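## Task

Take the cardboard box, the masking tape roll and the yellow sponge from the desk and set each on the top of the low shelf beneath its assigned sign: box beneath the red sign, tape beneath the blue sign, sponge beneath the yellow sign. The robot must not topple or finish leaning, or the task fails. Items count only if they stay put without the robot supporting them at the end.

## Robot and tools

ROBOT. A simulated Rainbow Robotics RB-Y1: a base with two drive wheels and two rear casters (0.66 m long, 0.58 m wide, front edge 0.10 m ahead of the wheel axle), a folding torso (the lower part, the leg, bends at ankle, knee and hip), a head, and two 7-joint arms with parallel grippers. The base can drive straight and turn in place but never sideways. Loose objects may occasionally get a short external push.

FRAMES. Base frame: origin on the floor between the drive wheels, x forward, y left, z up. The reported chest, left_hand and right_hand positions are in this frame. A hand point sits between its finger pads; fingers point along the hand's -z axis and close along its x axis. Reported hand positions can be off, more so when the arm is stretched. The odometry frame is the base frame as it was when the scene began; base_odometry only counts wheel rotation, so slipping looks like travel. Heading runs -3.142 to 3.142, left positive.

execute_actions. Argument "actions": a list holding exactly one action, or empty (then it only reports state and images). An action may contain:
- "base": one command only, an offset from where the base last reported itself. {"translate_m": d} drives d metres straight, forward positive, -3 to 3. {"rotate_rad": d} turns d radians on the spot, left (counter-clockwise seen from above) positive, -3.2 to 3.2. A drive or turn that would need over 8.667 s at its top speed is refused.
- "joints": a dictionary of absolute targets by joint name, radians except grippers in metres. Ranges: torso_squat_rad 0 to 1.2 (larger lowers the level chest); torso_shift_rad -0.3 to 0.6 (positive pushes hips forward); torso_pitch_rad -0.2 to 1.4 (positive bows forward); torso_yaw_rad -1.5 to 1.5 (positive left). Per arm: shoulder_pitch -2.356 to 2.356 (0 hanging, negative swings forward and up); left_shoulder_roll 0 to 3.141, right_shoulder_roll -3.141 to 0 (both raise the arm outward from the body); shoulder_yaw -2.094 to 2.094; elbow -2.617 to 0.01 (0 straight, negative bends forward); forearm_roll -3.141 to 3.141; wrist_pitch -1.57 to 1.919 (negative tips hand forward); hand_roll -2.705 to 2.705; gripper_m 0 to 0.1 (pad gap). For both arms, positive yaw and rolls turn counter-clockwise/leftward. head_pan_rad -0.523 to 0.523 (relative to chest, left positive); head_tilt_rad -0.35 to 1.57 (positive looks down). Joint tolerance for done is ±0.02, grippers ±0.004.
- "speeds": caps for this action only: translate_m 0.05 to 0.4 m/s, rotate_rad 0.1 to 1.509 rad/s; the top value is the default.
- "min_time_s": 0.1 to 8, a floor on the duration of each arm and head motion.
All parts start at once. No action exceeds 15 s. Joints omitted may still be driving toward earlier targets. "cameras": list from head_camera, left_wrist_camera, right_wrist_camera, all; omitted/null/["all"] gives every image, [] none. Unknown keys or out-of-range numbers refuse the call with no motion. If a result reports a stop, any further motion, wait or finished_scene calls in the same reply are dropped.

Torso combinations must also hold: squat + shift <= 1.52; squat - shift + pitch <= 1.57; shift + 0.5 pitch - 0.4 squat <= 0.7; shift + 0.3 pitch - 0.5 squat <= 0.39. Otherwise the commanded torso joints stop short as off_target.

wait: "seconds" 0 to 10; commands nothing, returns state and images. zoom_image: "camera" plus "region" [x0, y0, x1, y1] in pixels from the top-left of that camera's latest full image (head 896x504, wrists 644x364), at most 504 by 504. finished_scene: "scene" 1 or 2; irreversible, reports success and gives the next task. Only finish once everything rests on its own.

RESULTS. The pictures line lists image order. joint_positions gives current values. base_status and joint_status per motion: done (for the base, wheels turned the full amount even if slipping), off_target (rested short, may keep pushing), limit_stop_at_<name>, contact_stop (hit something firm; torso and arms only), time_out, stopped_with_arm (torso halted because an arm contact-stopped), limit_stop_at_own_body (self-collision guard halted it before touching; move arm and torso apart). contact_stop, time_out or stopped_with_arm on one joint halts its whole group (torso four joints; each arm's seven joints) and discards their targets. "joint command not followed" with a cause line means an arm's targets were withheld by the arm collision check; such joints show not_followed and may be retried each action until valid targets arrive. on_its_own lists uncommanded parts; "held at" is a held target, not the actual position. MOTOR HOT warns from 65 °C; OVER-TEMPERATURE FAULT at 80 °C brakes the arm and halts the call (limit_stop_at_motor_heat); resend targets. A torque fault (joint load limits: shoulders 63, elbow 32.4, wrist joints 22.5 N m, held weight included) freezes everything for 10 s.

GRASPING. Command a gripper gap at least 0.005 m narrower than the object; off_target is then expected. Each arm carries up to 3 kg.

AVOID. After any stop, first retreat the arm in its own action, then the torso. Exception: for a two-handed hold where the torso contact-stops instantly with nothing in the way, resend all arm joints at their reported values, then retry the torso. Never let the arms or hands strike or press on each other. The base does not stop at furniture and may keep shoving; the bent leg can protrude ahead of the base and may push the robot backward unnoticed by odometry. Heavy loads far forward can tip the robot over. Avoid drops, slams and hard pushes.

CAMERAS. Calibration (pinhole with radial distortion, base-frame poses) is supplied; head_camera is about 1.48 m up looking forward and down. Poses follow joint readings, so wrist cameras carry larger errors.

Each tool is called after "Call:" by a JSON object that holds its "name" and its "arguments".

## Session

Call:
{"name": "execute_actions", "arguments": {"actions": []}}

Scene clock: 0.00 s.
base_odometry: x=+0.000 y=+0.000 heading=+0.000 (m, m, rad; odometry frame)
base_status: not commanded
joint_positions: torso_squat_rad=+0.350 torso_shift_rad=-0.001 torso_pitch_rad=-0.002 torso_yaw_rad=-0.001 left_shoulder_pitch_rad=+0.023 left_shoulder_roll_rad=+0.029 left_shoulder_yaw_rad=+0.008 left_elbow_rad=-0.283 left_forearm_roll_rad=+0.021 left_wrist_pitch_rad=-0.019 left_hand_roll_rad=-0.032 left_gripper_m=+0.101 right_shoulder_pitch_rad=-0.033 right_shoulder_roll_rad=-0.047 right_shoulder_yaw_rad=-0.061 right_elbow_rad=-0.179 right_forearm_roll_rad=+0.036 right_wrist_pitch_rad=-0.010 right_hand_roll_rad=+0.010 right_gripper_m=+0.099 head_pan_rad=+0.000 head_tilt_rad=+0.400
joint_status: not commanded
chest: x=-0.2294 y=-0.0001 z=+1.2474 quat_wxyz=(+1.000, +0.000, -0.001, +0.000) (m; base frame)
left_hand: x=-0.1026 y=+0.2437 z=+0.5746 quat_wxyz=(+0.990, +0.016, -0.141, +0.000) (m; base frame)
right_hand: x=-0.1151 y=-0.2602 z=+0.5721 quat_wxyz=(+0.993, -0.028, -0.111, +0.000) (m; base frame)
pictures: head_camera, left_wrist_camera, right_wrist_camera
camera_calibration (this result's frames):
head_camera: T_world_to_cam=[[-0.00431593, -0.999829, -0.0179921, 0.0204992], [-0.358621, 0.018343, -0.933303, 1.33092], [0.933473, 0.00242426, -0.358639, 0.65974], [0, 0, 0, 1]] pos_world=[-0.138466, -0.00551662, 1.47913]
left_wrist_camera: T_world_to_cam=[[0.963876, -0.0270582, 0.264972, -0.0471381], [-0.192683, -0.757671, 0.623544, -0.165888], [0.183889, -0.652075, -0.735515, 0.685702], [0, 0, 0, 1]] pos_world=[-0.112622, 0.320165, 0.620273]
right_wrist_camera: T_world_to_cam=[[-0.97914, 0.0277985, -0.201277, 0.0146564], [-0.102696, 0.78705, 0.608281, -0.128041], [0.175324, 0.616262, -0.767777, 0.71198], [0, 0, 0, 1]] pos_world=[-0.123626, -0.338399, 0.627477]
Images, in order (width x height): head_camera 896x504, left_wrist_camera 644x364, right_wrist_camera 644x364.

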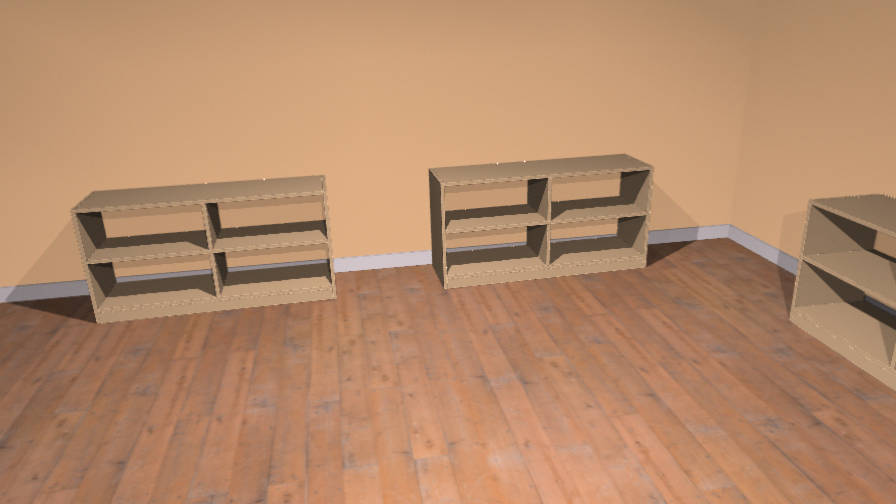

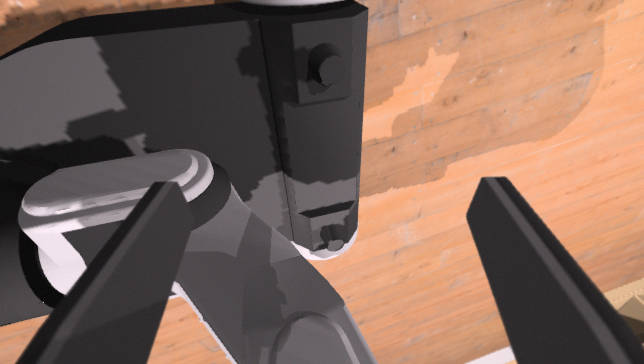

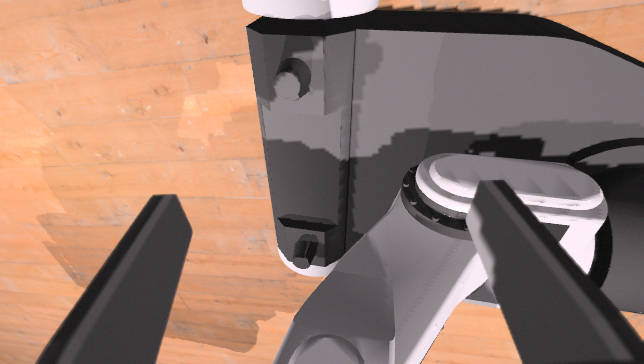

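Call:
{"name": "execute_actions", "arguments": {"actions": [{"joints":{"head_pan_rad":-0.2,"head_tilt_rad":0.2}}], "cameras": ["head_camera"]}}

Call:
{"name": "execute_actions", "arguments": {"actions": [{"base":{"rotate_rad":-2.9},"joints":{"head_pan_rad":0,"head_tilt_rad":0.5}}], "cameras": ["head_camera"]}}

Scene clock: 5.23 s.
base_odometry: x=+0.000 y=+0.000 heading=+0.000 (m, m, rad; odometry frame)
base_status: not commanded
joint_positions: torso_squat_rad=+0.350 torso_shift_rad=-0.001 torso_pitch_rad=-0.002 torso_yaw_rad=-0.001 left_shoulder_pitch_rad=+0.023 left_shoulder_roll_rad=+0.029 left_shoulder_yaw_rad=+0.008 left_elbow_rad=-0.283 left_forearm_roll_rad=+0.021 left_wrist_pitch_rad=-0.019 left_hand_roll_rad=-0.032 left_gripper_m=+0.101 right_shoulder_pitch_rad=-0.033 right_shoulder_roll_rad=-0.047 right_shoulder_yaw_rad=-0.061 right_elbow_rad=-0.179 right_forearm_roll_rad=+0.036 right_wrist_pitch_rad=-0.010 right_hand_roll_rad=+0.010 right_gripper_m=+0.099 head_pan_rad=-0.200 head_tilt_rad=+0.200
joint_status: all done
chest: x=-0.2294 y=-0.0001 z=+1.2474 quat_wxyz=(+1.000, +0.000, -0.001, +0.000) (m; base frame)
left_hand: x=-0.1026 y=+0.2437 z=+0.5746 quat_wxyz=(+0.990, +0.016, -0.141, +0.000) (m; base frame)
right_hand: x=-0.1151 y=-0.2602 z=+0.5721 quat_wxyz=(+0.993, -0.028, -0.111, +0.000) (m; base frame)
pictures: head_camera
camera_calibration (this result's frames):
head_camera: T_world_to_cam=[[-0.19936, -0.979746, -0.0188059, -0.0188691], [-0.159152, 0.051309, -0.98592, 1.44855], [0.966916, -0.19356, -0.166158, 0.388049], [0, 0, 0, 1]] pos_world=[-0.148432, -0.0176998, 1.49228]
Images, in order (width x height): head_camera 896x504.

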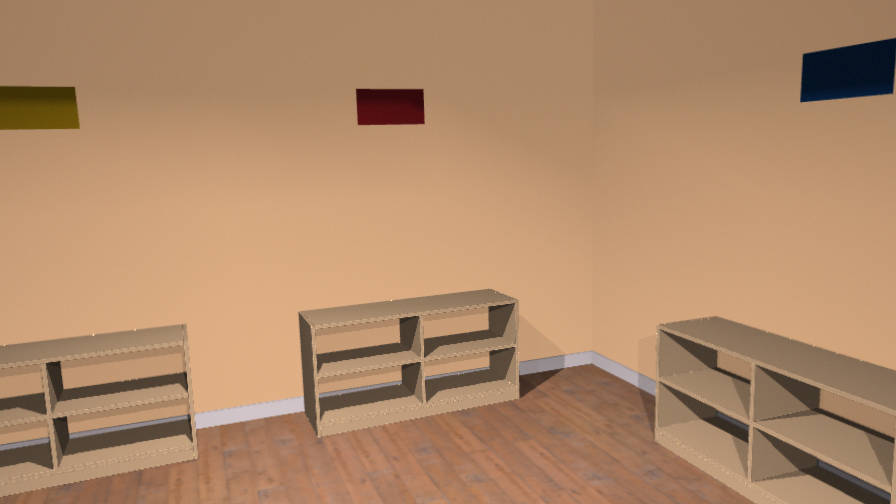

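Scene clock: 10.37 s.
base_odometry: x=+0.000 y=+0.000 heading=-2.900 (m, m, rad; odometry frame)
base_status: done
joint_positions: torso_squat_rad=+0.350 torso_shift_rad=-0.001 torso_pitch_rad=-0.002 torso_yaw_rad=-0.001 left_shoulder_pitch_rad=+0.023 left_shoulder_roll_rad=+0.029 left_shoulder_yaw_rad=+0.008 left_elbow_rad=-0.283 left_forearm_roll_rad=+0.021 left_wrist_pitch_rad=-0.019 left_hand_roll_rad=-0.032 left_gripper_m=+0.101 right_shoulder_pitch_rad=-0.033 right_shoulder_roll_rad=-0.047 right_shoulder_yaw_rad=-0.061 right_elbow_rad=-0.179 right_forearm_roll_rad=+0.036 right_wrist_pitch_rad=-0.010 right_hand_roll_rad=+0.010 right_gripper_m=+0.099 head_pan_rad=+0.000 head_tilt_rad=+0.500
joint_status: all done
chest: x=-0.2295 y=-0.0002 z=+1.2474 quat_wxyz=(+1.000, +0.000, -0.001, +0.000) (m; base frame)
left_hand: x=-0.1027 y=+0.2437 z=+0.5746 quat_wxyz=(+0.990, +0.016, -0.141, +0.000) (m; base frame)
right_hand: x=-0.1151 y=-0.2602 z=+0.5721 quat_wxyz=(+0.993, -0.028, -0.111, +0.000) (m; base frame)
pictures: head_camera
camera_calibration (this result's frames):
head_camera: T_world_to_cam=[[-0.00637473, -0.999825, -0.0175857, 0.0194459], [-0.449944, 0.0185731, -0.892864, 1.25334], [0.893034, 0.0022208, -0.449984, 0.783668], [0, 0, 0, 1]] pos_world=[-0.135787, -0.0055763, 1.47204]
Images, in order (width x height): head_camera 896x504.

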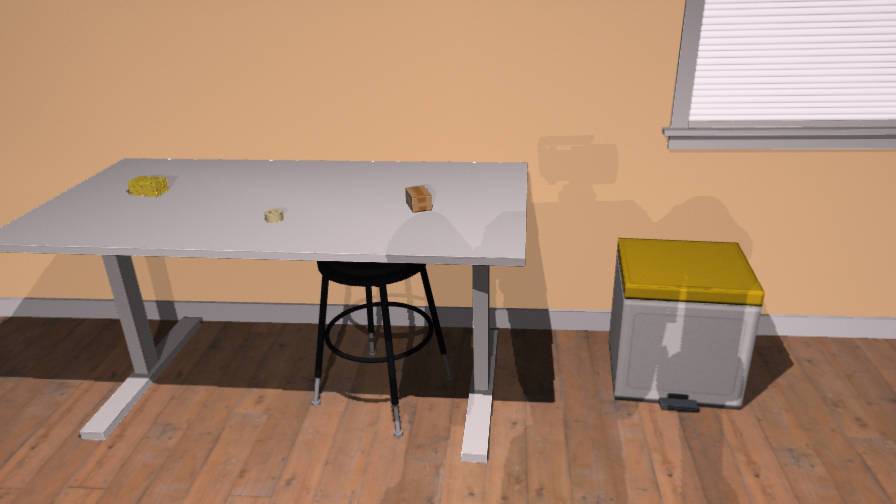

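Call:
{"name": "execute_actions", "arguments": {"actions": [{"base":{"rotate_rad":0.671}}], "cameras": ["head_camera"]}}

Call:
{"name": "execute_actions", "arguments": {"actions": [{"base":{"translate_m":1.04}}], "cameras": []}}

Call:
{"name": "execute_actions", "arguments": {"actions": [{"base":{"rotate_rad":-0.765},"joints":{"head_tilt_rad":0.7}}], "cameras": ["head_camera"]}}

Scene clock: 26.87 s.
base_odometry: x=+0.000 y=+0.000 heading=-2.229 (m, m, rad; odometry frame)
base_status: done
joint_positions: torso_squat_rad=+0.350 torso_shift_rad=-0.001 torso_pitch_rad=-0.002 torso_yaw_rad=-0.001 left_shoulder_pitch_rad=+0.023 left_shoulder_roll_rad=+0.029 left_shoulder_yaw_rad=+0.008 left_elbow_rad=-0.283 left_forearm_roll_rad=+0.021 left_wrist_pitch_rad=-0.019 left_hand_roll_rad=-0.032 left_gripper_m=+0.101 right_shoulder_pitch_rad=-0.033 right_shoulder_roll_rad=-0.047 right_shoulder_yaw_rad=-0.061 right_elbow_rad=-0.179 right_forearm_roll_rad=+0.036 right_wrist_pitch_rad=-0.010 right_hand_roll_rad=+0.010 right_gripper_m=+0.099 head_pan_rad=+0.000 head_tilt_rad=+0.500
joint_status: not commanded
chest: x=-0.2295 y=-0.0002 z=+1.2474 quat_wxyz=(+1.000, +0.000, -0.001, +0.000) (m; base frame)
left_hand: x=-0.1026 y=+0.2437 z=+0.5746 quat_wxyz=(+0.990, +0.016, -0.141, +0.000) (m; base frame)
right_hand: x=-0.1151 y=-0.2602 z=+0.5721 quat_wxyz=(+0.993, -0.028, -0.111, +0.000) (m; base frame)
pictures: head_camera
camera_calibration (this result's frames):
head_camera: T_world_to_cam=[[-0.00637454, -0.999825, -0.0176152, 0.0194571], [-0.449958, 0.0185993, -0.892856, 1.25333], [0.893027, 0.00223453, -0.449997, 0.78367], [0, 0, 0, 1]] pos_world=[-0.135769, -0.00560855, 1.47204]
Images, in order (width x height): head_camera 896x504.

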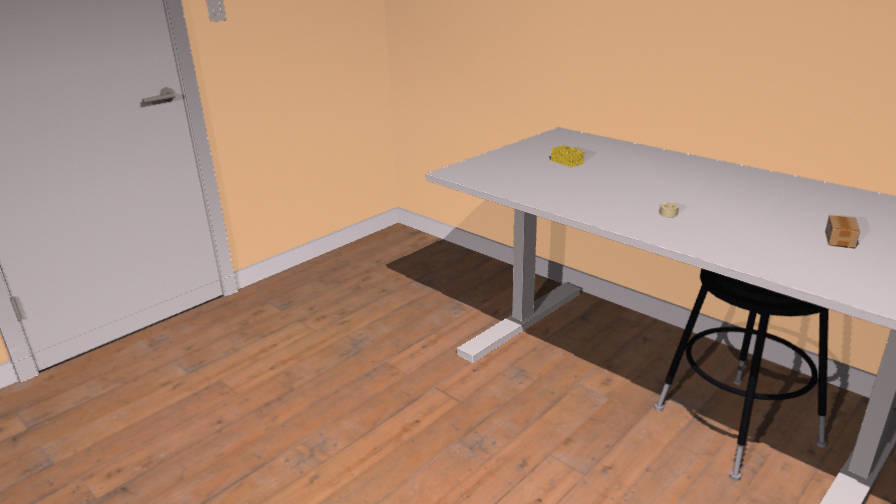

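Scene clock: 31.00 s.
base_odometry: x=-0.636 y=-0.823 heading=-2.228 (m, m, rad; odometry frame)
base_status: done
joint_positions: torso_squat_rad=+0.350 torso_shift_rad=-0.001 torso_pitch_rad=-0.002 torso_yaw_rad=-0.001 left_shoulder_pitch_rad=+0.023 left_shoulder_roll_rad=+0.029 left_shoulder_yaw_rad=+0.008 left_elbow_rad=-0.283 left_forearm_roll_rad=+0.021 left_wrist_pitch_rad=-0.019 left_hand_roll_rad=-0.032 left_gripper_m=+0.101 right_shoulder_pitch_rad=-0.033 right_shoulder_roll_rad=-0.047 right_shoulder_yaw_rad=-0.061 right_elbow_rad=-0.179 right_forearm_roll_rad=+0.036 right_wrist_pitch_rad=-0.010 right_hand_roll_rad=+0.010 right_gripper_m=+0.099 head_pan_rad=+0.000 head_tilt_rad=+0.500
joint_status: not commanded
chest: x=-0.2294 y=-0.0002 z=+1.2474 quat_wxyz=(+1.000, +0.000, -0.001, +0.000) (m; base frame)
left_hand: x=-0.1025 y=+0.2437 z=+0.5746 quat_wxyz=(+0.990, +0.016, -0.141, +0.000) (m; base frame)
right_hand: x=-0.1150 y=-0.2602 z=+0.5721 quat_wxyz=(+0.993, -0.028, -0.111, +0.000) (m; base frame)
pictures: none
No camera images: the call's "cameras" was empty. Leave "cameras" out to get every camera's image.

Scene clock: 33.80 s.
base_odometry: x=-0.636 y=-0.823 heading=-2.993 (m, m, rad; odometry frame)
base_status: done
joint_positions: torso_squat_rad=+0.350 torso_shift_rad=-0.001 torso_pitch_rad=-0.002 torso_yaw_rad=-0.001 left_shoulder_pitch_rad=+0.023 left_shoulder_roll_rad=+0.029 left_shoulder_yaw_rad=+0.008 left_elbow_rad=-0.283 left_forearm_roll_rad=+0.021 left_wrist_pitch_rad=-0.019 left_hand_roll_rad=-0.032 left_gripper_m=+0.101 right_shoulder_pitch_rad=-0.033 right_shoulder_roll_rad=-0.047 right_shoulder_yaw_rad=-0.061 right_elbow_rad=-0.179 right_forearm_roll_rad=+0.036 right_wrist_pitch_rad=-0.010 right_hand_roll_rad=+0.010 right_gripper_m=+0.099 head_pan_rad=+0.000 head_tilt_rad=+0.700
joint_status: all done
chest: x=-0.2294 y=-0.0002 z=+1.2474 quat_wxyz=(+1.000, +0.000, -0.001, +0.000) (m; base frame)
left_hand: x=-0.1026 y=+0.2437 z=+0.5746 quat_wxyz=(+0.990, +0.016, -0.141, +0.000) (m; base frame)
right_hand: x=-0.1150 y=-0.2602 z=+0.5721 quat_wxyz=(+0.993, -0.028, -0.111, +0.000) (m; base frame)
pictures: head_camera
camera_calibration (this result's frames):
head_camera: T_world_to_cam=[[-0.00981674, -0.999822, -0.0161331, 0.0166475], [-0.618503, 0.0187485, -0.785559, 1.06305], [0.785721, 0.00226675, -0.618576, 1.00526], [0, 0, 0, 1]] pos_world=[-0.132189, -0.00556481, 1.45719]
Images, in order (width x height): head_camera 896x504.

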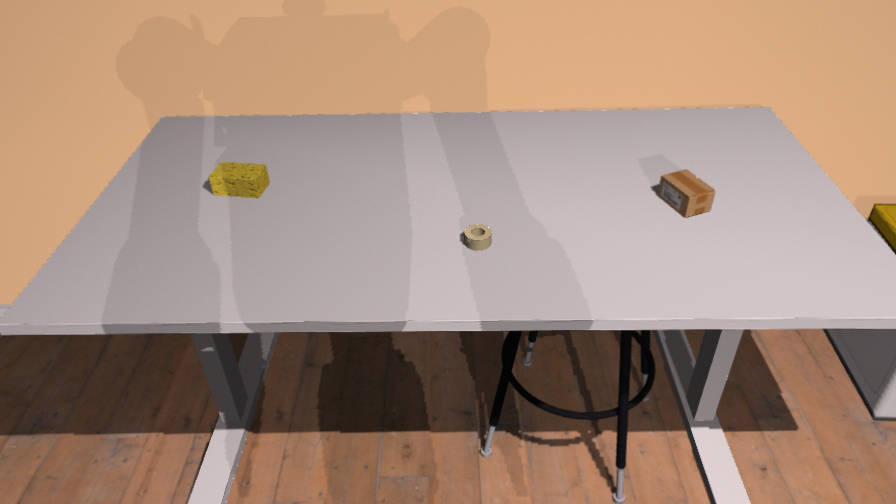

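Call:
{"name": "zoom_image", "arguments": {"camera": "head_camera", "region": [180,135,300,225]}}

Call:
{"name": "zoom_image", "arguments": {"camera": "head_camera", "region": [630,145,750,235]}}

Region (180, 135, 300, 225) of head_camera's 896x504 image, scaled by 4.200, with more detail than that image has; it fills the top 378 rows of this view, and the rest is white.

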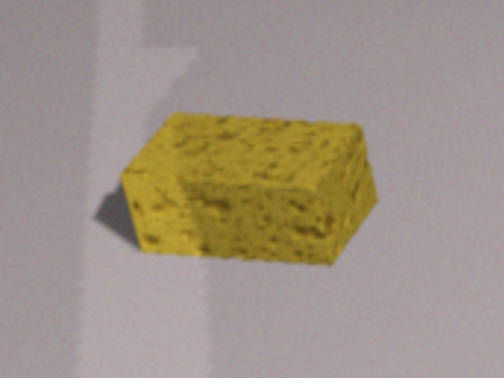

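Region (630, 145, 750, 235) of head_camera's 896x504 image, scaled by 4.200, with more detail than that image has; it fills the top 378 rows of this view, and the rest is white.

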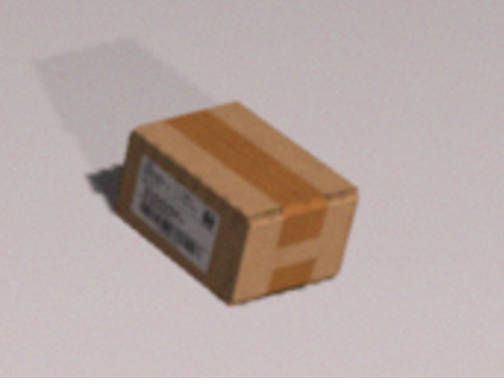

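Call:
{"name": "execute_actions", "arguments": {"actions": [{"base":{"translate_m":0.08},"joints":{"torso_pitch_rad":0.65,"torso_squat_rad":0.3,"head_tilt_rad":0.4,"right_shoulder_pitch_rad":-1.0645,"right_shoulder_roll_rad":-0.528,"right_shoulder_yaw_rad":-0.869,"right_elbow_rad":-1.269,"right_forearm_roll_rad":0,"right_wrist_pitch_rad":1.862,"right_hand_roll_rad":-0.558,"left_shoulder_pitch_rad":-1.394,"left_shoulder_roll_rad":0.639,"left_shoulder_yaw_rad":0.64,"left_elbow_rad":-0.704,"left_forearm_roll_rad":0,"left_wrist_pitch_rad":1.607,"left_hand_roll_rad":-0.6}}], "cameras": []}}

Call:
{"name": "execute_actions", "arguments": {"actions": [{"base":{"translate_m":0.52}}]}}

Scene clock: 64.73 s.
base_odometry: x=-0.715 y=-0.835 heading=-2.993 (m, m, rad; odometry frame)
base_status: done
joint_positions: torso_squat_rad=+0.300 torso_shift_rad=-0.001 torso_pitch_rad=+0.650 torso_yaw_rad=-0.001 left_shoulder_pitch_rad=-1.394 left_shoulder_roll_rad=+0.639 left_shoulder_yaw_rad=+0.640 left_elbow_rad=-0.704 left_forearm_roll_rad=+0.000 left_wrist_pitch_rad=+1.607 left_hand_roll_rad=-0.600 left_gripper_m=+0.101 right_shoulder_pitch_rad=-1.065 right_shoulder_roll_rad=-0.528 right_shoulder_yaw_rad=-0.869 right_elbow_rad=-1.269 right_forearm_roll_rad=+0.000 right_wrist_pitch_rad=+1.862 right_hand_roll_rad=-0.558 right_gripper_m=+0.099 head_pan_rad=+0.000 head_tilt_rad=+0.400
joint_status: all done
chest: x=-0.0415 y=-0.0002 z=+1.1956 quat_wxyz=(+0.948, +0.000, +0.319, +0.000) (m; base frame)
left_hand: x=+0.4557 y=+0.4245 z=+0.8606 quat_wxyz=(+0.996, +0.000, +0.000, -0.086) (m; base frame)
right_hand: x=+0.3569 y=-0.4772 z=+0.8613 quat_wxyz=(+0.828, +0.000, +0.000, -0.561) (m; base frame)
pictures: none
No camera images: the call's "cameras" was empty. Leave "cameras" out to get every camera's image.

Scene clock: 67.57 s.
base_odometry: x=-1.229 y=-0.911 heading=-2.994 (m, m, rad; odometry frame)
base_status: done
joint_positions: torso_squat_rad=+0.300 torso_shift_rad=-0.001 torso_pitch_rad=+0.650 torso_yaw_rad=-0.001 left_shoulder_pitch_rad=-1.394 left_shoulder_roll_rad=+0.639 left_shoulder_yaw_rad=+0.640 left_elbow_rad=-0.704 left_forearm_roll_rad=+0.000 left_wrist_pitch_rad=+1.607 left_hand_roll_rad=-0.600 left_gripper_m=+0.101 right_shoulder_pitch_rad=-1.064 right_shoulder_roll_rad=-0.528 right_shoulder_yaw_rad=-0.869 right_elbow_rad=-1.269 right_forearm_roll_rad=+0.000 right_wrist_pitch_rad=+1.862 right_hand_roll_rad=-0.558 right_gripper_m=+0.099 head_pan_rad=+0.000 head_tilt_rad=+0.400
joint_status: not commanded
chest: x=-0.0415 y=-0.0002 z=+1.1956 quat_wxyz=(+0.948, +0.000, +0.319, +0.000) (m; base frame)
left_hand: x=+0.4556 y=+0.4245 z=+0.8606 quat_wxyz=(+0.996, +0.000, +0.000, -0.086) (m; base frame)
right_hand: x=+0.3568 y=-0.4772 z=+0.8613 quat_wxyz=(+0.828, +0.000, +0.000, -0.561) (m; base frame)
pictures: head_camera, left_wrist_camera, right_wrist_camera
camera_calibration (this result's frames):
head_camera: T_world_to_cam=[[-0.0143191, -0.999828, -0.0117606, 0.0124647], [-0.851523, 0.0183587, -0.523995, 0.840065], [0.524121, 0.00251129, -0.85164, 1.0382], [0, 0, 0, 1]] pos_world=[0.17137, -0.00556718, 1.32451]
left_wrist_camera: T_world_to_cam=[[0.98113, -0.192926, -0.0128003, -0.354518], [-0.133548, -0.724057, 0.676687, -0.186701], [-0.139819, -0.662209, -0.736159, 1.06365], [0, 0, 0, 1]] pos_world=[0.471612, 0.500777, 0.904812]
right_wrist_camera: T_world_to_cam=[[-0.340551, 0.940004, 0.0204346, 0.557472], [0.712221, 0.243717, 0.658289, -0.677817], [0.613814, 0.238735, -0.752488, 0.635178], [0, 0, 0, 1]] pos_world=[0.282722, -0.510469, 0.912771]
Images, in order (width x height): head_camera 896x504, left_wrist_camera 644x364, right_wrist_camera 644x364.

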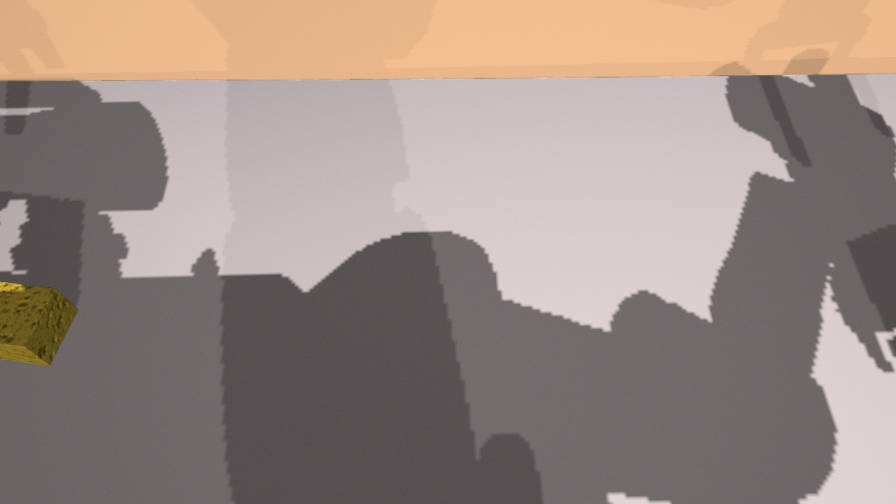

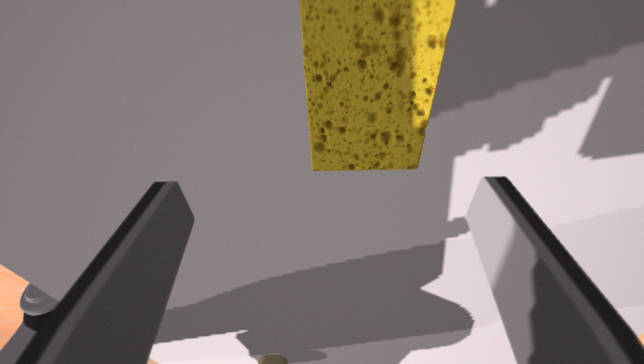

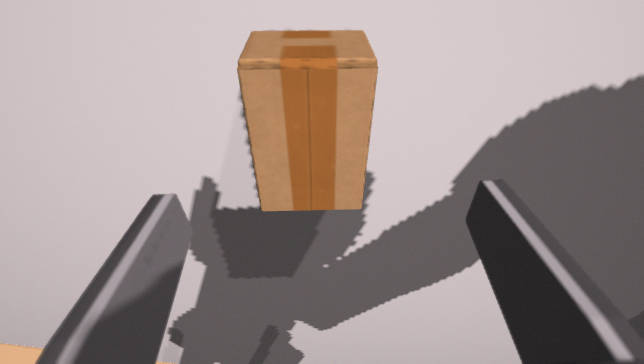

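Call:
{"name": "execute_actions", "arguments": {"actions": [{"base":{"translate_m":0.021},"joints":{"torso_squat_rad":0.595,"head_tilt_rad":1.0}}]}}

Scene clock: 71.83 s.
base_odometry: x=-1.250 y=-0.915 heading=-2.994 (m, m, rad; odometry frame)
base_status: done
joint_positions: torso_squat_rad=+0.595 torso_shift_rad=-0.001 torso_pitch_rad=+0.650 torso_yaw_rad=-0.001 left_shoulder_pitch_rad=-1.394 left_shoulder_roll_rad=+0.639 left_shoulder_yaw_rad=+0.640 left_elbow_rad=-0.704 left_forearm_roll_rad=+0.000 left_wrist_pitch_rad=+1.607 left_hand_roll_rad=-0.600 left_gripper_m=+0.101 right_shoulder_pitch_rad=-1.065 right_shoulder_roll_rad=-0.528 right_shoulder_yaw_rad=-0.869 right_elbow_rad=-1.269 right_forearm_roll_rad=+0.000 right_wrist_pitch_rad=+1.862 right_hand_roll_rad=-0.558 right_gripper_m=+0.099 head_pan_rad=+0.000 head_tilt_rad=+1.000
joint_status: all done
chest: x=-0.0415 y=-0.0002 z=+1.1066 quat_wxyz=(+0.948, +0.000, +0.319, +0.000) (m; base frame)
left_hand: x=+0.4557 y=+0.4245 z=+0.7717 quat_wxyz=(+0.996, +0.000, +0.000, -0.086) (m; base frame)
right_hand: x=+0.3570 y=-0.4772 z=+0.7723 quat_wxyz=(+0.828, +0.000, +0.000, -0.561) (m; base frame)
pictures: head_camera, left_wrist_camera, right_wrist_camera
camera_calibration (this result's frames):
head_camera: T_world_to_cam=[[-0.0188401, -0.999821, -0.0016932, -0.000713653], [-0.998664, 0.0187368, 0.0481556, 0.0911397], [-0.0481152, 0.0025982, -0.998838, 1.2023], [0, 0, 0, 1]] pos_world=[0.148854, -0.005545, 1.19651]
left_wrist_camera: T_world_to_cam=[[0.981129, -0.192935, -0.012727, -0.35582], [-0.133603, -0.724047, 0.676688, -0.126429], [-0.139772, -0.662217, -0.73616, 0.998155], [0, 0, 0, 1]] pos_world=[0.471728, 0.500805, 0.815826]
right_wrist_camera: T_world_to_cam=[[-0.340565, 0.939999, 0.0204148, 0.559307], [0.71215, 0.243716, 0.658365, -0.619382], [0.613888, 0.238754, -0.752422, 0.568058], [0, 0, 0, 1]] pos_world=[0.282849, -0.510421, 0.823781]
Images, in order (width x height): head_camera 896x504, left_wrist_camera 644x364, right_wrist_camera 644x364.

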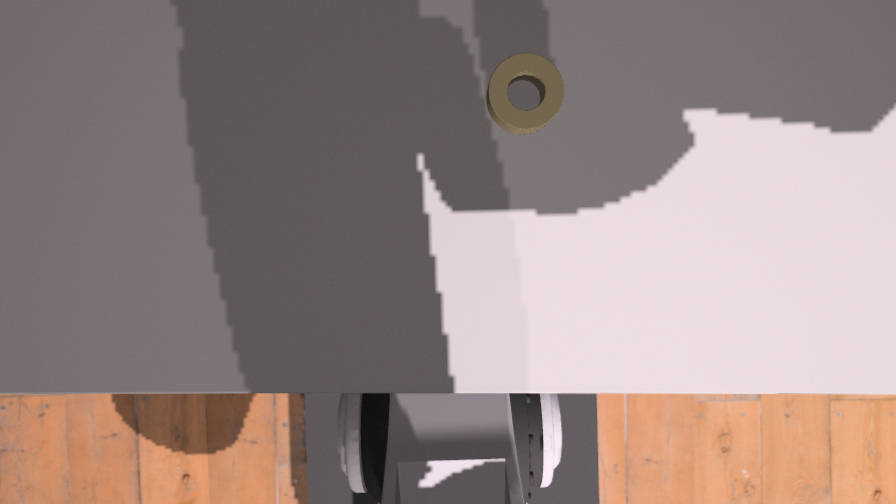

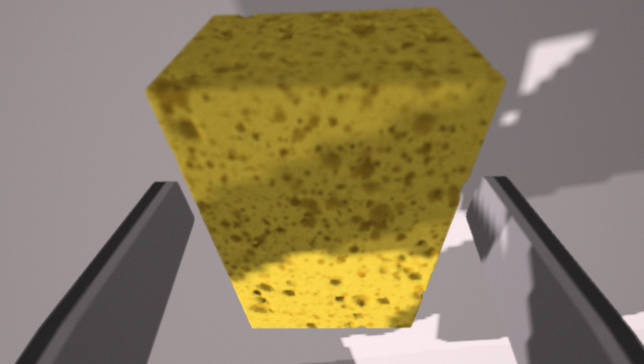

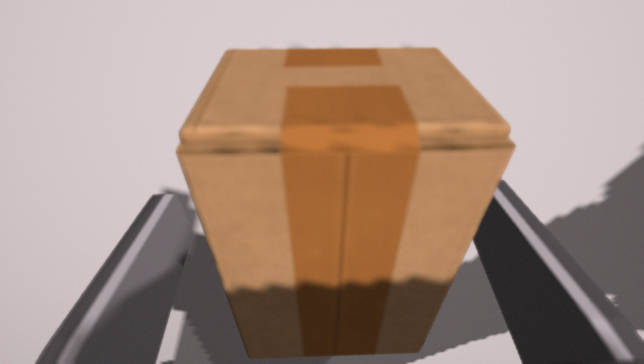

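Call:
{"name": "execute_actions", "arguments": {"actions": [{"joints":{"torso_squat_rad":0.612,"left_gripper_m":0.048,"right_gripper_m":0.048}}], "cameras": []}}

Call:
{"name": "execute_actions", "arguments": {"actions": [{"joints":{"torso_squat_rad":0.5,"head_tilt_rad":-0.3}}], "cameras": ["left_wrist_camera","right_wrist_camera"]}}

Scene clock: 76.47 s.
base_odometry: x=-1.250 y=-0.915 heading=-2.994 (m, m, rad; odometry frame)
base_status: not commanded
joint_positions: torso_squat_rad=+0.612 torso_shift_rad=-0.001 torso_pitch_rad=+0.650 torso_yaw_rad=-0.001 left_shoulder_pitch_rad=-1.394 left_shoulder_roll_rad=+0.639 left_shoulder_yaw_rad=+0.640 left_elbow_rad=-0.704 left_forearm_roll_rad=+0.000 left_wrist_pitch_rad=+1.607 left_hand_roll_rad=-0.600 left_gripper_m=+0.059 right_shoulder_pitch_rad=-1.065 right_shoulder_roll_rad=-0.528 right_shoulder_yaw_rad=-0.869 right_elbow_rad=-1.269 right_forearm_roll_rad=+0.000 right_wrist_pitch_rad=+1.862 right_hand_roll_rad=-0.558 right_gripper_m=+0.059 head_pan_rad=+0.000 head_tilt_rad=+1.000
joint_status: left_gripper_m off_target (ended at +0.059, target +0.048); right_gripper_m off_target (ended at +0.059, target +0.048); the others done
chest: x=-0.0415 y=-0.0002 z=+1.0998 quat_wxyz=(+0.948, +0.000, +0.319, +0.000) (m; base frame)
left_hand: x=+0.4557 y=+0.4245 z=+0.7649 quat_wxyz=(+0.996, +0.000, +0.000, -0.086) (m; base frame)
right_hand: x=+0.3569 y=-0.4772 z=+0.7655 quat_wxyz=(+0.828, +0.000, +0.000, -0.561) (m; base frame)
pictures: none
No camera images: the call's "cameras" was empty. Leave "cameras" out to get every camera's image.

Scene clock: 78.00 s.
base_odometry: x=-1.250 y=-0.915 heading=-2.994 (m, m, rad; odometry frame)
base_status: not commanded
joint_positions: torso_squat_rad=+0.500 torso_shift_rad=-0.001 torso_pitch_rad=+0.650 torso_yaw_rad=-0.001 left_shoulder_pitch_rad=-1.394 left_shoulder_roll_rad=+0.639 left_shoulder_yaw_rad=+0.640 left_elbow_rad=-0.704 left_forearm_roll_rad=+0.000 left_wrist_pitch_rad=+1.607 left_hand_roll_rad=-0.600 left_gripper_m=+0.059 right_shoulder_pitch_rad=-1.065 right_shoulder_roll_rad=-0.528 right_shoulder_yaw_rad=-0.869 right_elbow_rad=-1.269 right_forearm_roll_rad=+0.000 right_wrist_pitch_rad=+1.862 right_hand_roll_rad=-0.558 right_gripper_m=+0.059 head_pan_rad=+0.000 head_tilt_rad=-0.300
joint_status: all done
chest: x=-0.0415 y=-0.0002 z=+1.1411 quat_wxyz=(+0.948, +0.000, +0.319, +0.000) (m; base frame)
left_hand: x=+0.4557 y=+0.4245 z=+0.8062 quat_wxyz=(+0.996, +0.000, +0.000, -0.086) (m; base frame)
right_hand: x=+0.3569 y=-0.4772 z=+0.8068 quat_wxyz=(+0.828, +0.000, +0.000, -0.561) (m; base frame)
pictures: left_wrist_camera, right_wrist_camera
camera_calibration (this result's frames):
left_wrist_camera: T_world_to_cam=[[0.981127, -0.192934, -0.0128564, -0.355217], [-0.133512, -0.724038, 0.676715, -0.149868], [-0.13987, -0.662227, -0.736133, 1.02356], [0, 0, 0, 1]] pos_world=[0.47167, 0.500788, 0.85033]
right_wrist_camera: T_world_to_cam=[[-0.340563, 0.939997, 0.0205334, 0.558475], [0.712267, 0.243677, 0.658253, -0.642011], [0.613753, 0.238802, -0.752517, 0.594207], [0, 0, 0, 1]] pos_world=[0.282783, -0.51042, 0.858289]
Images, in order (width x height): left_wrist_camera 644x364, right_wrist_camera 644x364.

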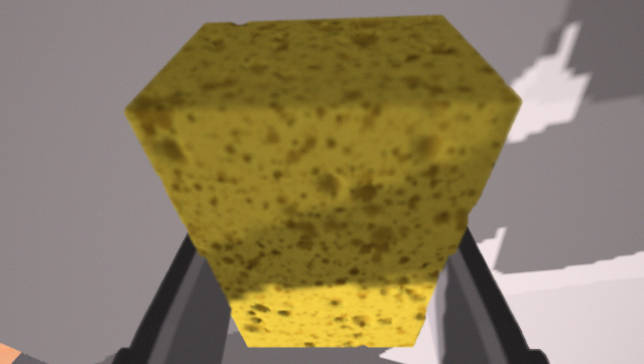

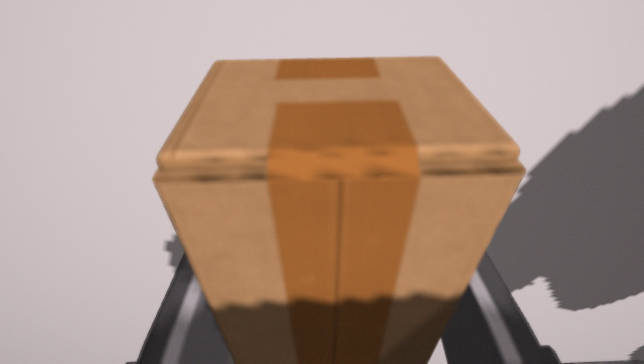

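Call:
{"name": "execute_actions", "arguments": {"actions": [{"base":{"translate_m":-0.75}}], "cameras": []}}

Call:
{"name": "execute_actions", "arguments": {"actions": [{"base":{"rotate_rad":-3.05}}], "cameras": ["head_camera"]}}

Scene clock: 88.97 s.
base_odometry: x=-0.508 y=-0.804 heading=-2.995 (m, m, rad; odometry frame)
base_status: done
joint_positions: torso_squat_rad=+0.500 torso_shift_rad=-0.001 torso_pitch_rad=+0.650 torso_yaw_rad=-0.001 left_shoulder_pitch_rad=-1.394 left_shoulder_roll_rad=+0.639 left_shoulder_yaw_rad=+0.640 left_elbow_rad=-0.704 left_forearm_roll_rad=+0.000 left_wrist_pitch_rad=+1.607 left_hand_roll_rad=-0.600 left_gripper_m=+0.059 right_shoulder_pitch_rad=-1.064 right_shoulder_roll_rad=-0.528 right_shoulder_yaw_rad=-0.869 right_elbow_rad=-1.269 right_forearm_roll_rad=+0.000 right_wrist_pitch_rad=+1.862 right_hand_roll_rad=-0.558 right_gripper_m=+0.059 head_pan_rad=+0.000 head_tilt_rad=-0.300
joint_status: not commanded
chest: x=-0.0415 y=-0.0002 z=+1.1412 quat_wxyz=(+0.948, +0.000, +0.319, +0.000) (m; base frame)
left_hand: x=+0.4556 y=+0.4245 z=+0.8062 quat_wxyz=(+0.996, +0.000, +0.000, -0.086) (m; base frame)
right_hand: x=+0.3568 y=-0.4772 z=+0.8068 quat_wxyz=(+0.828, +0.000, +0.000, -0.561) (m; base frame)
pictures: none
No camera images: the call's "cameras" was empty. Leave "cameras" out to get every camera's image.

Scene clock: 94.23 s.
base_odometry: x=-0.508 y=-0.804 heading=+0.239 (m, m, rad; odometry frame)
base_status: done
joint_positions: torso_squat_rad=+0.500 torso_shift_rad=-0.001 torso_pitch_rad=+0.650 torso_yaw_rad=-0.001 left_shoulder_pitch_rad=-1.394 left_shoulder_roll_rad=+0.639 left_shoulder_yaw_rad=+0.640 left_elbow_rad=-0.704 left_forearm_roll_rad=+0.000 left_wrist_pitch_rad=+1.607 left_hand_roll_rad=-0.600 left_gripper_m=+0.059 right_shoulder_pitch_rad=-1.064 right_shoulder_roll_rad=-0.528 right_shoulder_yaw_rad=-0.869 right_elbow_rad=-1.269 right_forearm_roll_rad=+0.000 right_wrist_pitch_rad=+1.862 right_hand_roll_rad=-0.558 right_gripper_m=+0.059 head_pan_rad=+0.000 head_tilt_rad=-0.300
joint_status: not commanded
chest: x=-0.0415 y=-0.0002 z=+1.1412 quat_wxyz=(+0.948, +0.000, +0.319, +0.000) (m; base frame)
left_hand: x=+0.4556 y=+0.4245 z=+0.8062 quat_wxyz=(+0.996, +0.000, +0.000, -0.086) (m; base frame)
right_hand: x=+0.3568 y=-0.4771 z=+0.8068 quat_wxyz=(+0.828, +0.000, +0.000, -0.561) (m; base frame)
pictures: head_camera
camera_calibration (this result's frames):
head_camera: T_world_to_cam=[[-0.00304582, -0.999835, -0.0178836, 0.0186454], [-0.313677, 0.0179363, -0.94936, 1.30688], [0.949525, 0.00271808, -0.31368, 0.258112], [0, 0, 0, 1]] pos_world=[0.16491, -0.00549973, 1.322]
Images, in order (width x height): head_camera 896x504.

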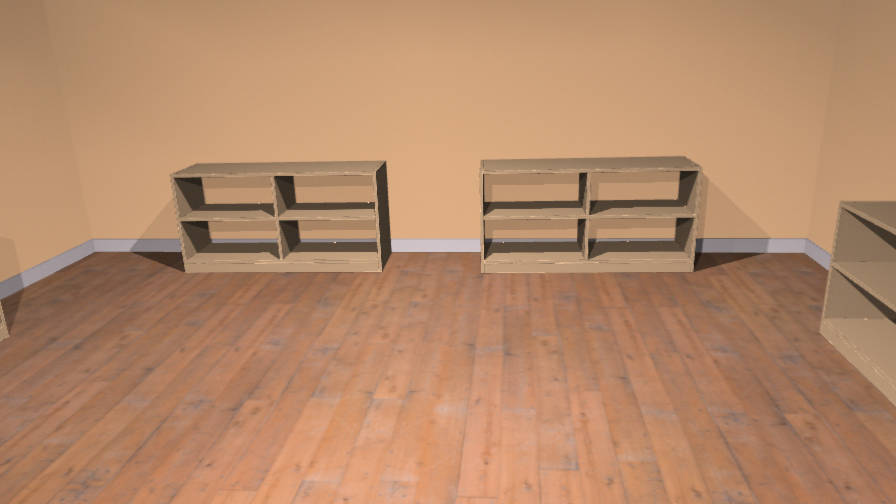

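Call:
{"name": "execute_actions", "arguments": {"actions": [{"base":{"rotate_rad":0.027}}], "cameras": []}}

Call:
{"name": "execute_actions", "arguments": {"actions": [{"base":{"translate_m":2.95},"joints":{"head_tilt_rad":0.1,"torso_squat_rad":0.72}}], "cameras": ["head_camera"]}}

Scene clock: 99.53 s.
base_odometry: x=-0.508 y=-0.804 heading=+0.265 (m, m, rad; odometry frame)
base_status: done
joint_positions: torso_squat_rad=+0.500 torso_shift_rad=-0.001 torso_pitch_rad=+0.650 torso_yaw_rad=-0.001 left_shoulder_pitch_rad=-1.394 left_shoulder_roll_rad=+0.639 left_shoulder_yaw_rad=+0.640 left_elbow_rad=-0.704 left_forearm_roll_rad=+0.000 left_wrist_pitch_rad=+1.607 left_hand_roll_rad=-0.600 left_gripper_m=+0.059 right_shoulder_pitch_rad=-1.064 right_shoulder_roll_rad=-0.528 right_shoulder_yaw_rad=-0.869 right_elbow_rad=-1.269 right_forearm_roll_rad=+0.000 right_wrist_pitch_rad=+1.862 right_hand_roll_rad=-0.558 right_gripper_m=+0.059 head_pan_rad=+0.000 head_tilt_rad=-0.300
joint_status: not commanded
chest: x=-0.0415 y=-0.0002 z=+1.1412 quat_wxyz=(+0.948, +0.000, +0.319, +0.000) (m; base frame)
left_hand: x=+0.4556 y=+0.4245 z=+0.8062 quat_wxyz=(+0.996, +0.000, +0.000, -0.086) (m; base frame)
right_hand: x=+0.3568 y=-0.4771 z=+0.8068 quat_wxyz=(+0.828, +0.000, +0.000, -0.561) (m; base frame)
pictures: none
No camera images: the call's "cameras" was empty. Leave "cameras" out to get every camera's image.

Scene clock: 108.23 s.
base_odometry: x=+2.339 y=-0.032 heading=+0.265 (m, m, rad; odometry frame)
base_status: done
joint_positions: torso_squat_rad=+0.720 torso_shift_rad=-0.001 torso_pitch_rad=+0.650 torso_yaw_rad=-0.001 left_shoulder_pitch_rad=-1.394 left_shoulder_roll_rad=+0.639 left_shoulder_yaw_rad=+0.640 left_elbow_rad=-0.704 left_forearm_roll_rad=+0.000 left_wrist_pitch_rad=+1.607 left_hand_roll_rad=-0.600 left_gripper_m=+0.059 right_shoulder_pitch_rad=-1.064 right_shoulder_roll_rad=-0.528 right_shoulder_yaw_rad=-0.869 right_elbow_rad=-1.269 right_forearm_roll_rad=+0.000 right_wrist_pitch_rad=+1.862 right_hand_roll_rad=-0.558 right_gripper_m=+0.059 head_pan_rad=+0.000 head_tilt_rad=+0.100
joint_status: all done
chest: x=-0.0413 y=-0.0001 z=+1.0531 quat_wxyz=(+0.948, +0.000, +0.319, +0.000) (m; base frame)
left_hand: x=+0.4558 y=+0.4245 z=+0.7181 quat_wxyz=(+0.996, +0.000, +0.000, -0.086) (m; base frame)
right_hand: x=+0.3570 y=-0.4771 z=+0.7186 quat_wxyz=(+0.828, +0.000, +0.000, -0.561) (m; base frame)
pictures: head_camera
camera_calibration (this result's frames):
head_camera: T_world_to_cam=[[-0.0100043, -0.999832, -0.0153391, 0.0147434], [-0.65867, 0.0181308, -0.752213, 1.02049], [0.752365, 0.00257807, -0.658741, 0.663217], [0, 0, 0, 1]] pos_world=[0.173331, -0.00547118, 1.20474]
Images, in order (width x height): head_camera 896x504.

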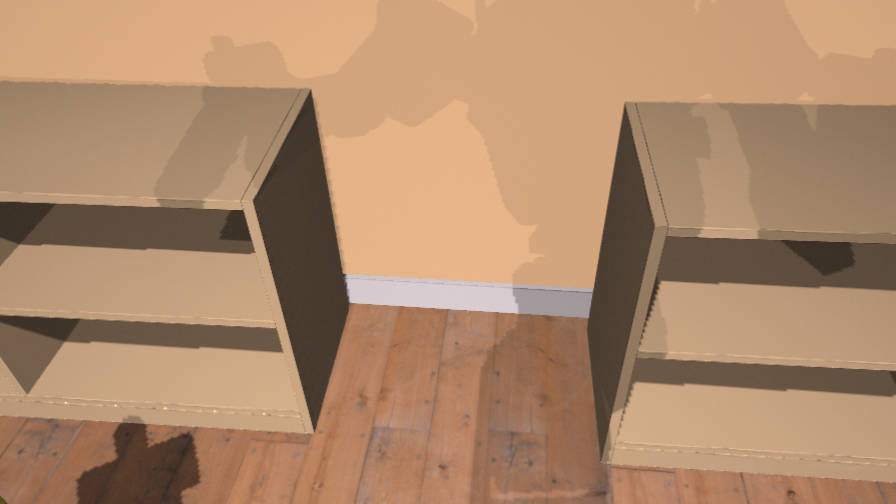

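Call:
{"name": "execute_actions", "arguments": {"actions": [{"base":{"translate_m":0.71},"joints":{"head_tilt_rad":0.6,"torso_squat_rad":0.78}}], "cameras": []}}

Call:
{"name": "execute_actions", "arguments": {"actions": [{"joints":{"torso_squat_rad":0.838}}]}}

Scene clock: 116.27 s.
base_odometry: x=+3.025 y=+0.154 heading=+0.264 (m, m, rad; odometry frame)
base_status: done
joint_positions: torso_squat_rad=+0.780 torso_shift_rad=-0.001 torso_pitch_rad=+0.650 torso_yaw_rad=-0.001 left_shoulder_pitch_rad=-1.394 left_shoulder_roll_rad=+0.639 left_shoulder_yaw_rad=+0.640 left_elbow_rad=-0.704 left_forearm_roll_rad=+0.000 left_wrist_pitch_rad=+1.607 left_hand_roll_rad=-0.600 left_gripper_m=+0.059 right_shoulder_pitch_rad=-1.064 right_shoulder_roll_rad=-0.528 right_shoulder_yaw_rad=-0.869 right_elbow_rad=-1.269 right_forearm_roll_rad=+0.000 right_wrist_pitch_rad=+1.862 right_hand_roll_rad=-0.558 right_gripper_m=+0.059 head_pan_rad=+0.000 head_tilt_rad=+0.600
joint_status: all done
chest: x=-0.0413 y=-0.0001 z=+1.0245 quat_wxyz=(+0.948, +0.000, +0.319, +0.000) (m; base frame)
left_hand: x=+0.4558 y=+0.4245 z=+0.6894 quat_wxyz=(+0.996, +0.000, +0.000, -0.086) (m; base frame)
right_hand: x=+0.3570 y=-0.4770 z=+0.6900 quat_wxyz=(+0.828, +0.000, +0.000, -0.561) (m; base frame)
pictures: none
No camera images: the call's "cameras" was empty. Leave "cameras" out to get every camera's image.

Scene clock: 117.20 s.
base_odometry: x=+3.025 y=+0.154 heading=+0.264 (m, m, rad; odometry frame)
base_status: not commanded
joint_positions: torso_squat_rad=+0.838 torso_shift_rad=-0.001 torso_pitch_rad=+0.650 torso_yaw_rad=-0.001 left_shoulder_pitch_rad=-1.394 left_shoulder_roll_rad=+0.639 left_shoulder_yaw_rad=+0.640 left_elbow_rad=-0.704 left_forearm_roll_rad=+0.000 left_wrist_pitch_rad=+1.607 left_hand_roll_rad=-0.600 left_gripper_m=+0.059 right_shoulder_pitch_rad=-1.064 right_shoulder_roll_rad=-0.528 right_shoulder_yaw_rad=-0.869 right_elbow_rad=-1.269 right_forearm_roll_rad=+0.000 right_wrist_pitch_rad=+1.862 right_hand_roll_rad=-0.558 right_gripper_m=+0.059 head_pan_rad=+0.000 head_tilt_rad=+0.600
joint_status: all done
chest: x=-0.0413 y=-0.0001 z=+0.9951 quat_wxyz=(+0.948, +0.000, +0.319, +0.000) (m; base frame)
left_hand: x=+0.4558 y=+0.4245 z=+0.6601 quat_wxyz=(+0.996, +0.000, +0.000, -0.086) (m; base frame)
right_hand: x=+0.3570 y=-0.4770 z=+0.6607 quat_wxyz=(+0.828, +0.000, +0.000, -0.561) (m; base frame)
pictures: head_camera, left_wrist_camera, right_wrist_camera
camera_calibration (this result's frames):
head_camera: T_world_to_cam=[[-0.0164504, -0.999827, -0.00871782, 0.00695106], [-0.938634, 0.0184467, -0.34442, 0.538808], [0.344522, 0.00251699, -0.938775, 0.984235], [0, 0, 0, 1]] pos_world=[0.166768, -0.00546669, 1.10961]
left_wrist_camera: T_world_to_cam=[[0.981132, -0.192905, -0.012965, -0.357155], [-0.133399, -0.723969, 0.676811, -0.0511014], [-0.139946, -0.662311, -0.736043, 0.916093], [0, 0, 0, 1]] pos_world=[0.471803, 0.500846, 0.704239]
right_wrist_camera: T_world_to_cam=[[-0.340598, 0.93998, 0.0207586, 0.56124], [0.712392, 0.243598, 0.658147, -0.545978], [0.613588, 0.238952, -0.752603, 0.484323], [0, 0, 0, 1]] pos_world=[0.282933, -0.510285, 0.712186]
Images, in order (width x height): head_camera 896x504, left_wrist_camera 644x364, right_wrist_camera 644x364.

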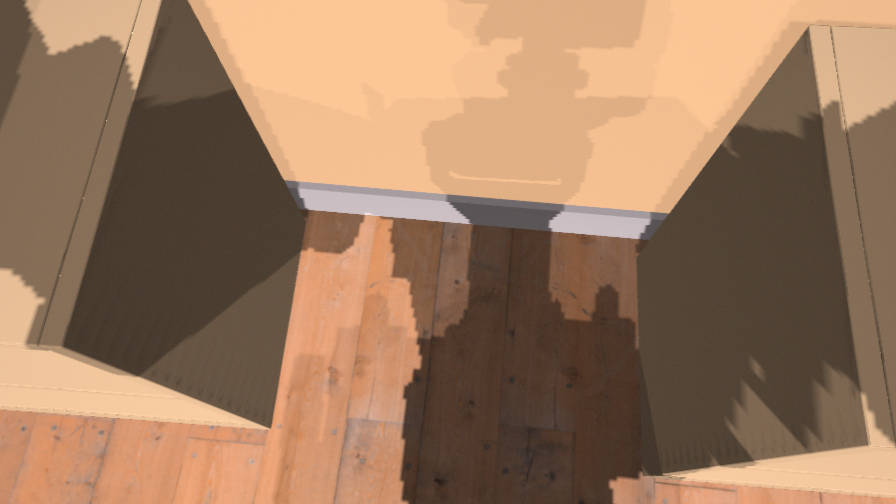

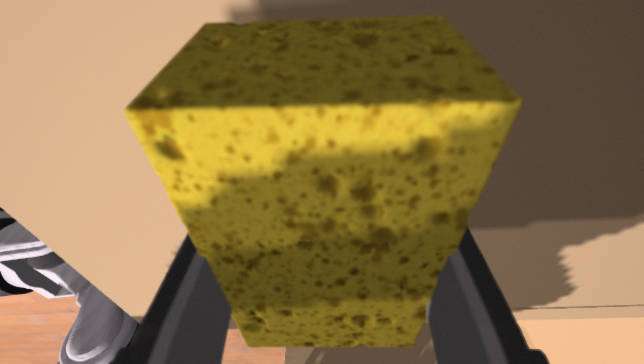

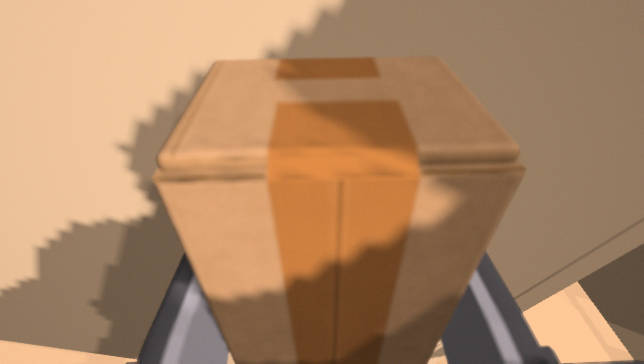

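Call:
{"name": "execute_actions", "arguments": {"actions": [{"joints":{"torso_squat_rad":0.85}}], "cameras": []}}

Scene clock: 119.37 s.
base_odometry: x=+3.025 y=+0.154 heading=+0.264 (m, m, rad; odometry frame)
base_status: not commanded
joint_positions: torso_squat_rad=+0.850 torso_shift_rad=-0.001 torso_pitch_rad=+0.649 torso_yaw_rad=-0.001 left_shoulder_pitch_rad=-1.394 left_shoulder_roll_rad=+0.639 left_shoulder_yaw_rad=+0.640 left_elbow_rad=-0.704 left_forearm_roll_rad=+0.000 left_wrist_pitch_rad=+1.607 left_hand_roll_rad=-0.600 left_gripper_m=+0.059 right_shoulder_pitch_rad=-1.065 right_shoulder_roll_rad=-0.528 right_shoulder_yaw_rad=-0.869 right_elbow_rad=-1.269 right_forearm_roll_rad=+0.000 right_wrist_pitch_rad=+1.862 right_hand_roll_rad=-0.558 right_gripper_m=+0.059 head_pan_rad=+0.000 head_tilt_rad=+0.600
joint_status: all done
chest: x=-0.0415 y=-0.0001 z=+0.9889 quat_wxyz=(+0.948, +0.000, +0.319, +0.000) (m; base frame)
left_hand: x=+0.4559 y=+0.4245 z=+0.6542 quat_wxyz=(+0.996, +0.000, -0.001, -0.086) (m; base frame)
right_hand: x=+0.3572 y=-0.4772 z=+0.6550 quat_wxyz=(+0.828, +0.000, -0.001, -0.561) (m; base frame)
pictures: none
No camera images: the call's "cameras" was empty. Leave "cameras" out to get every camera's image.


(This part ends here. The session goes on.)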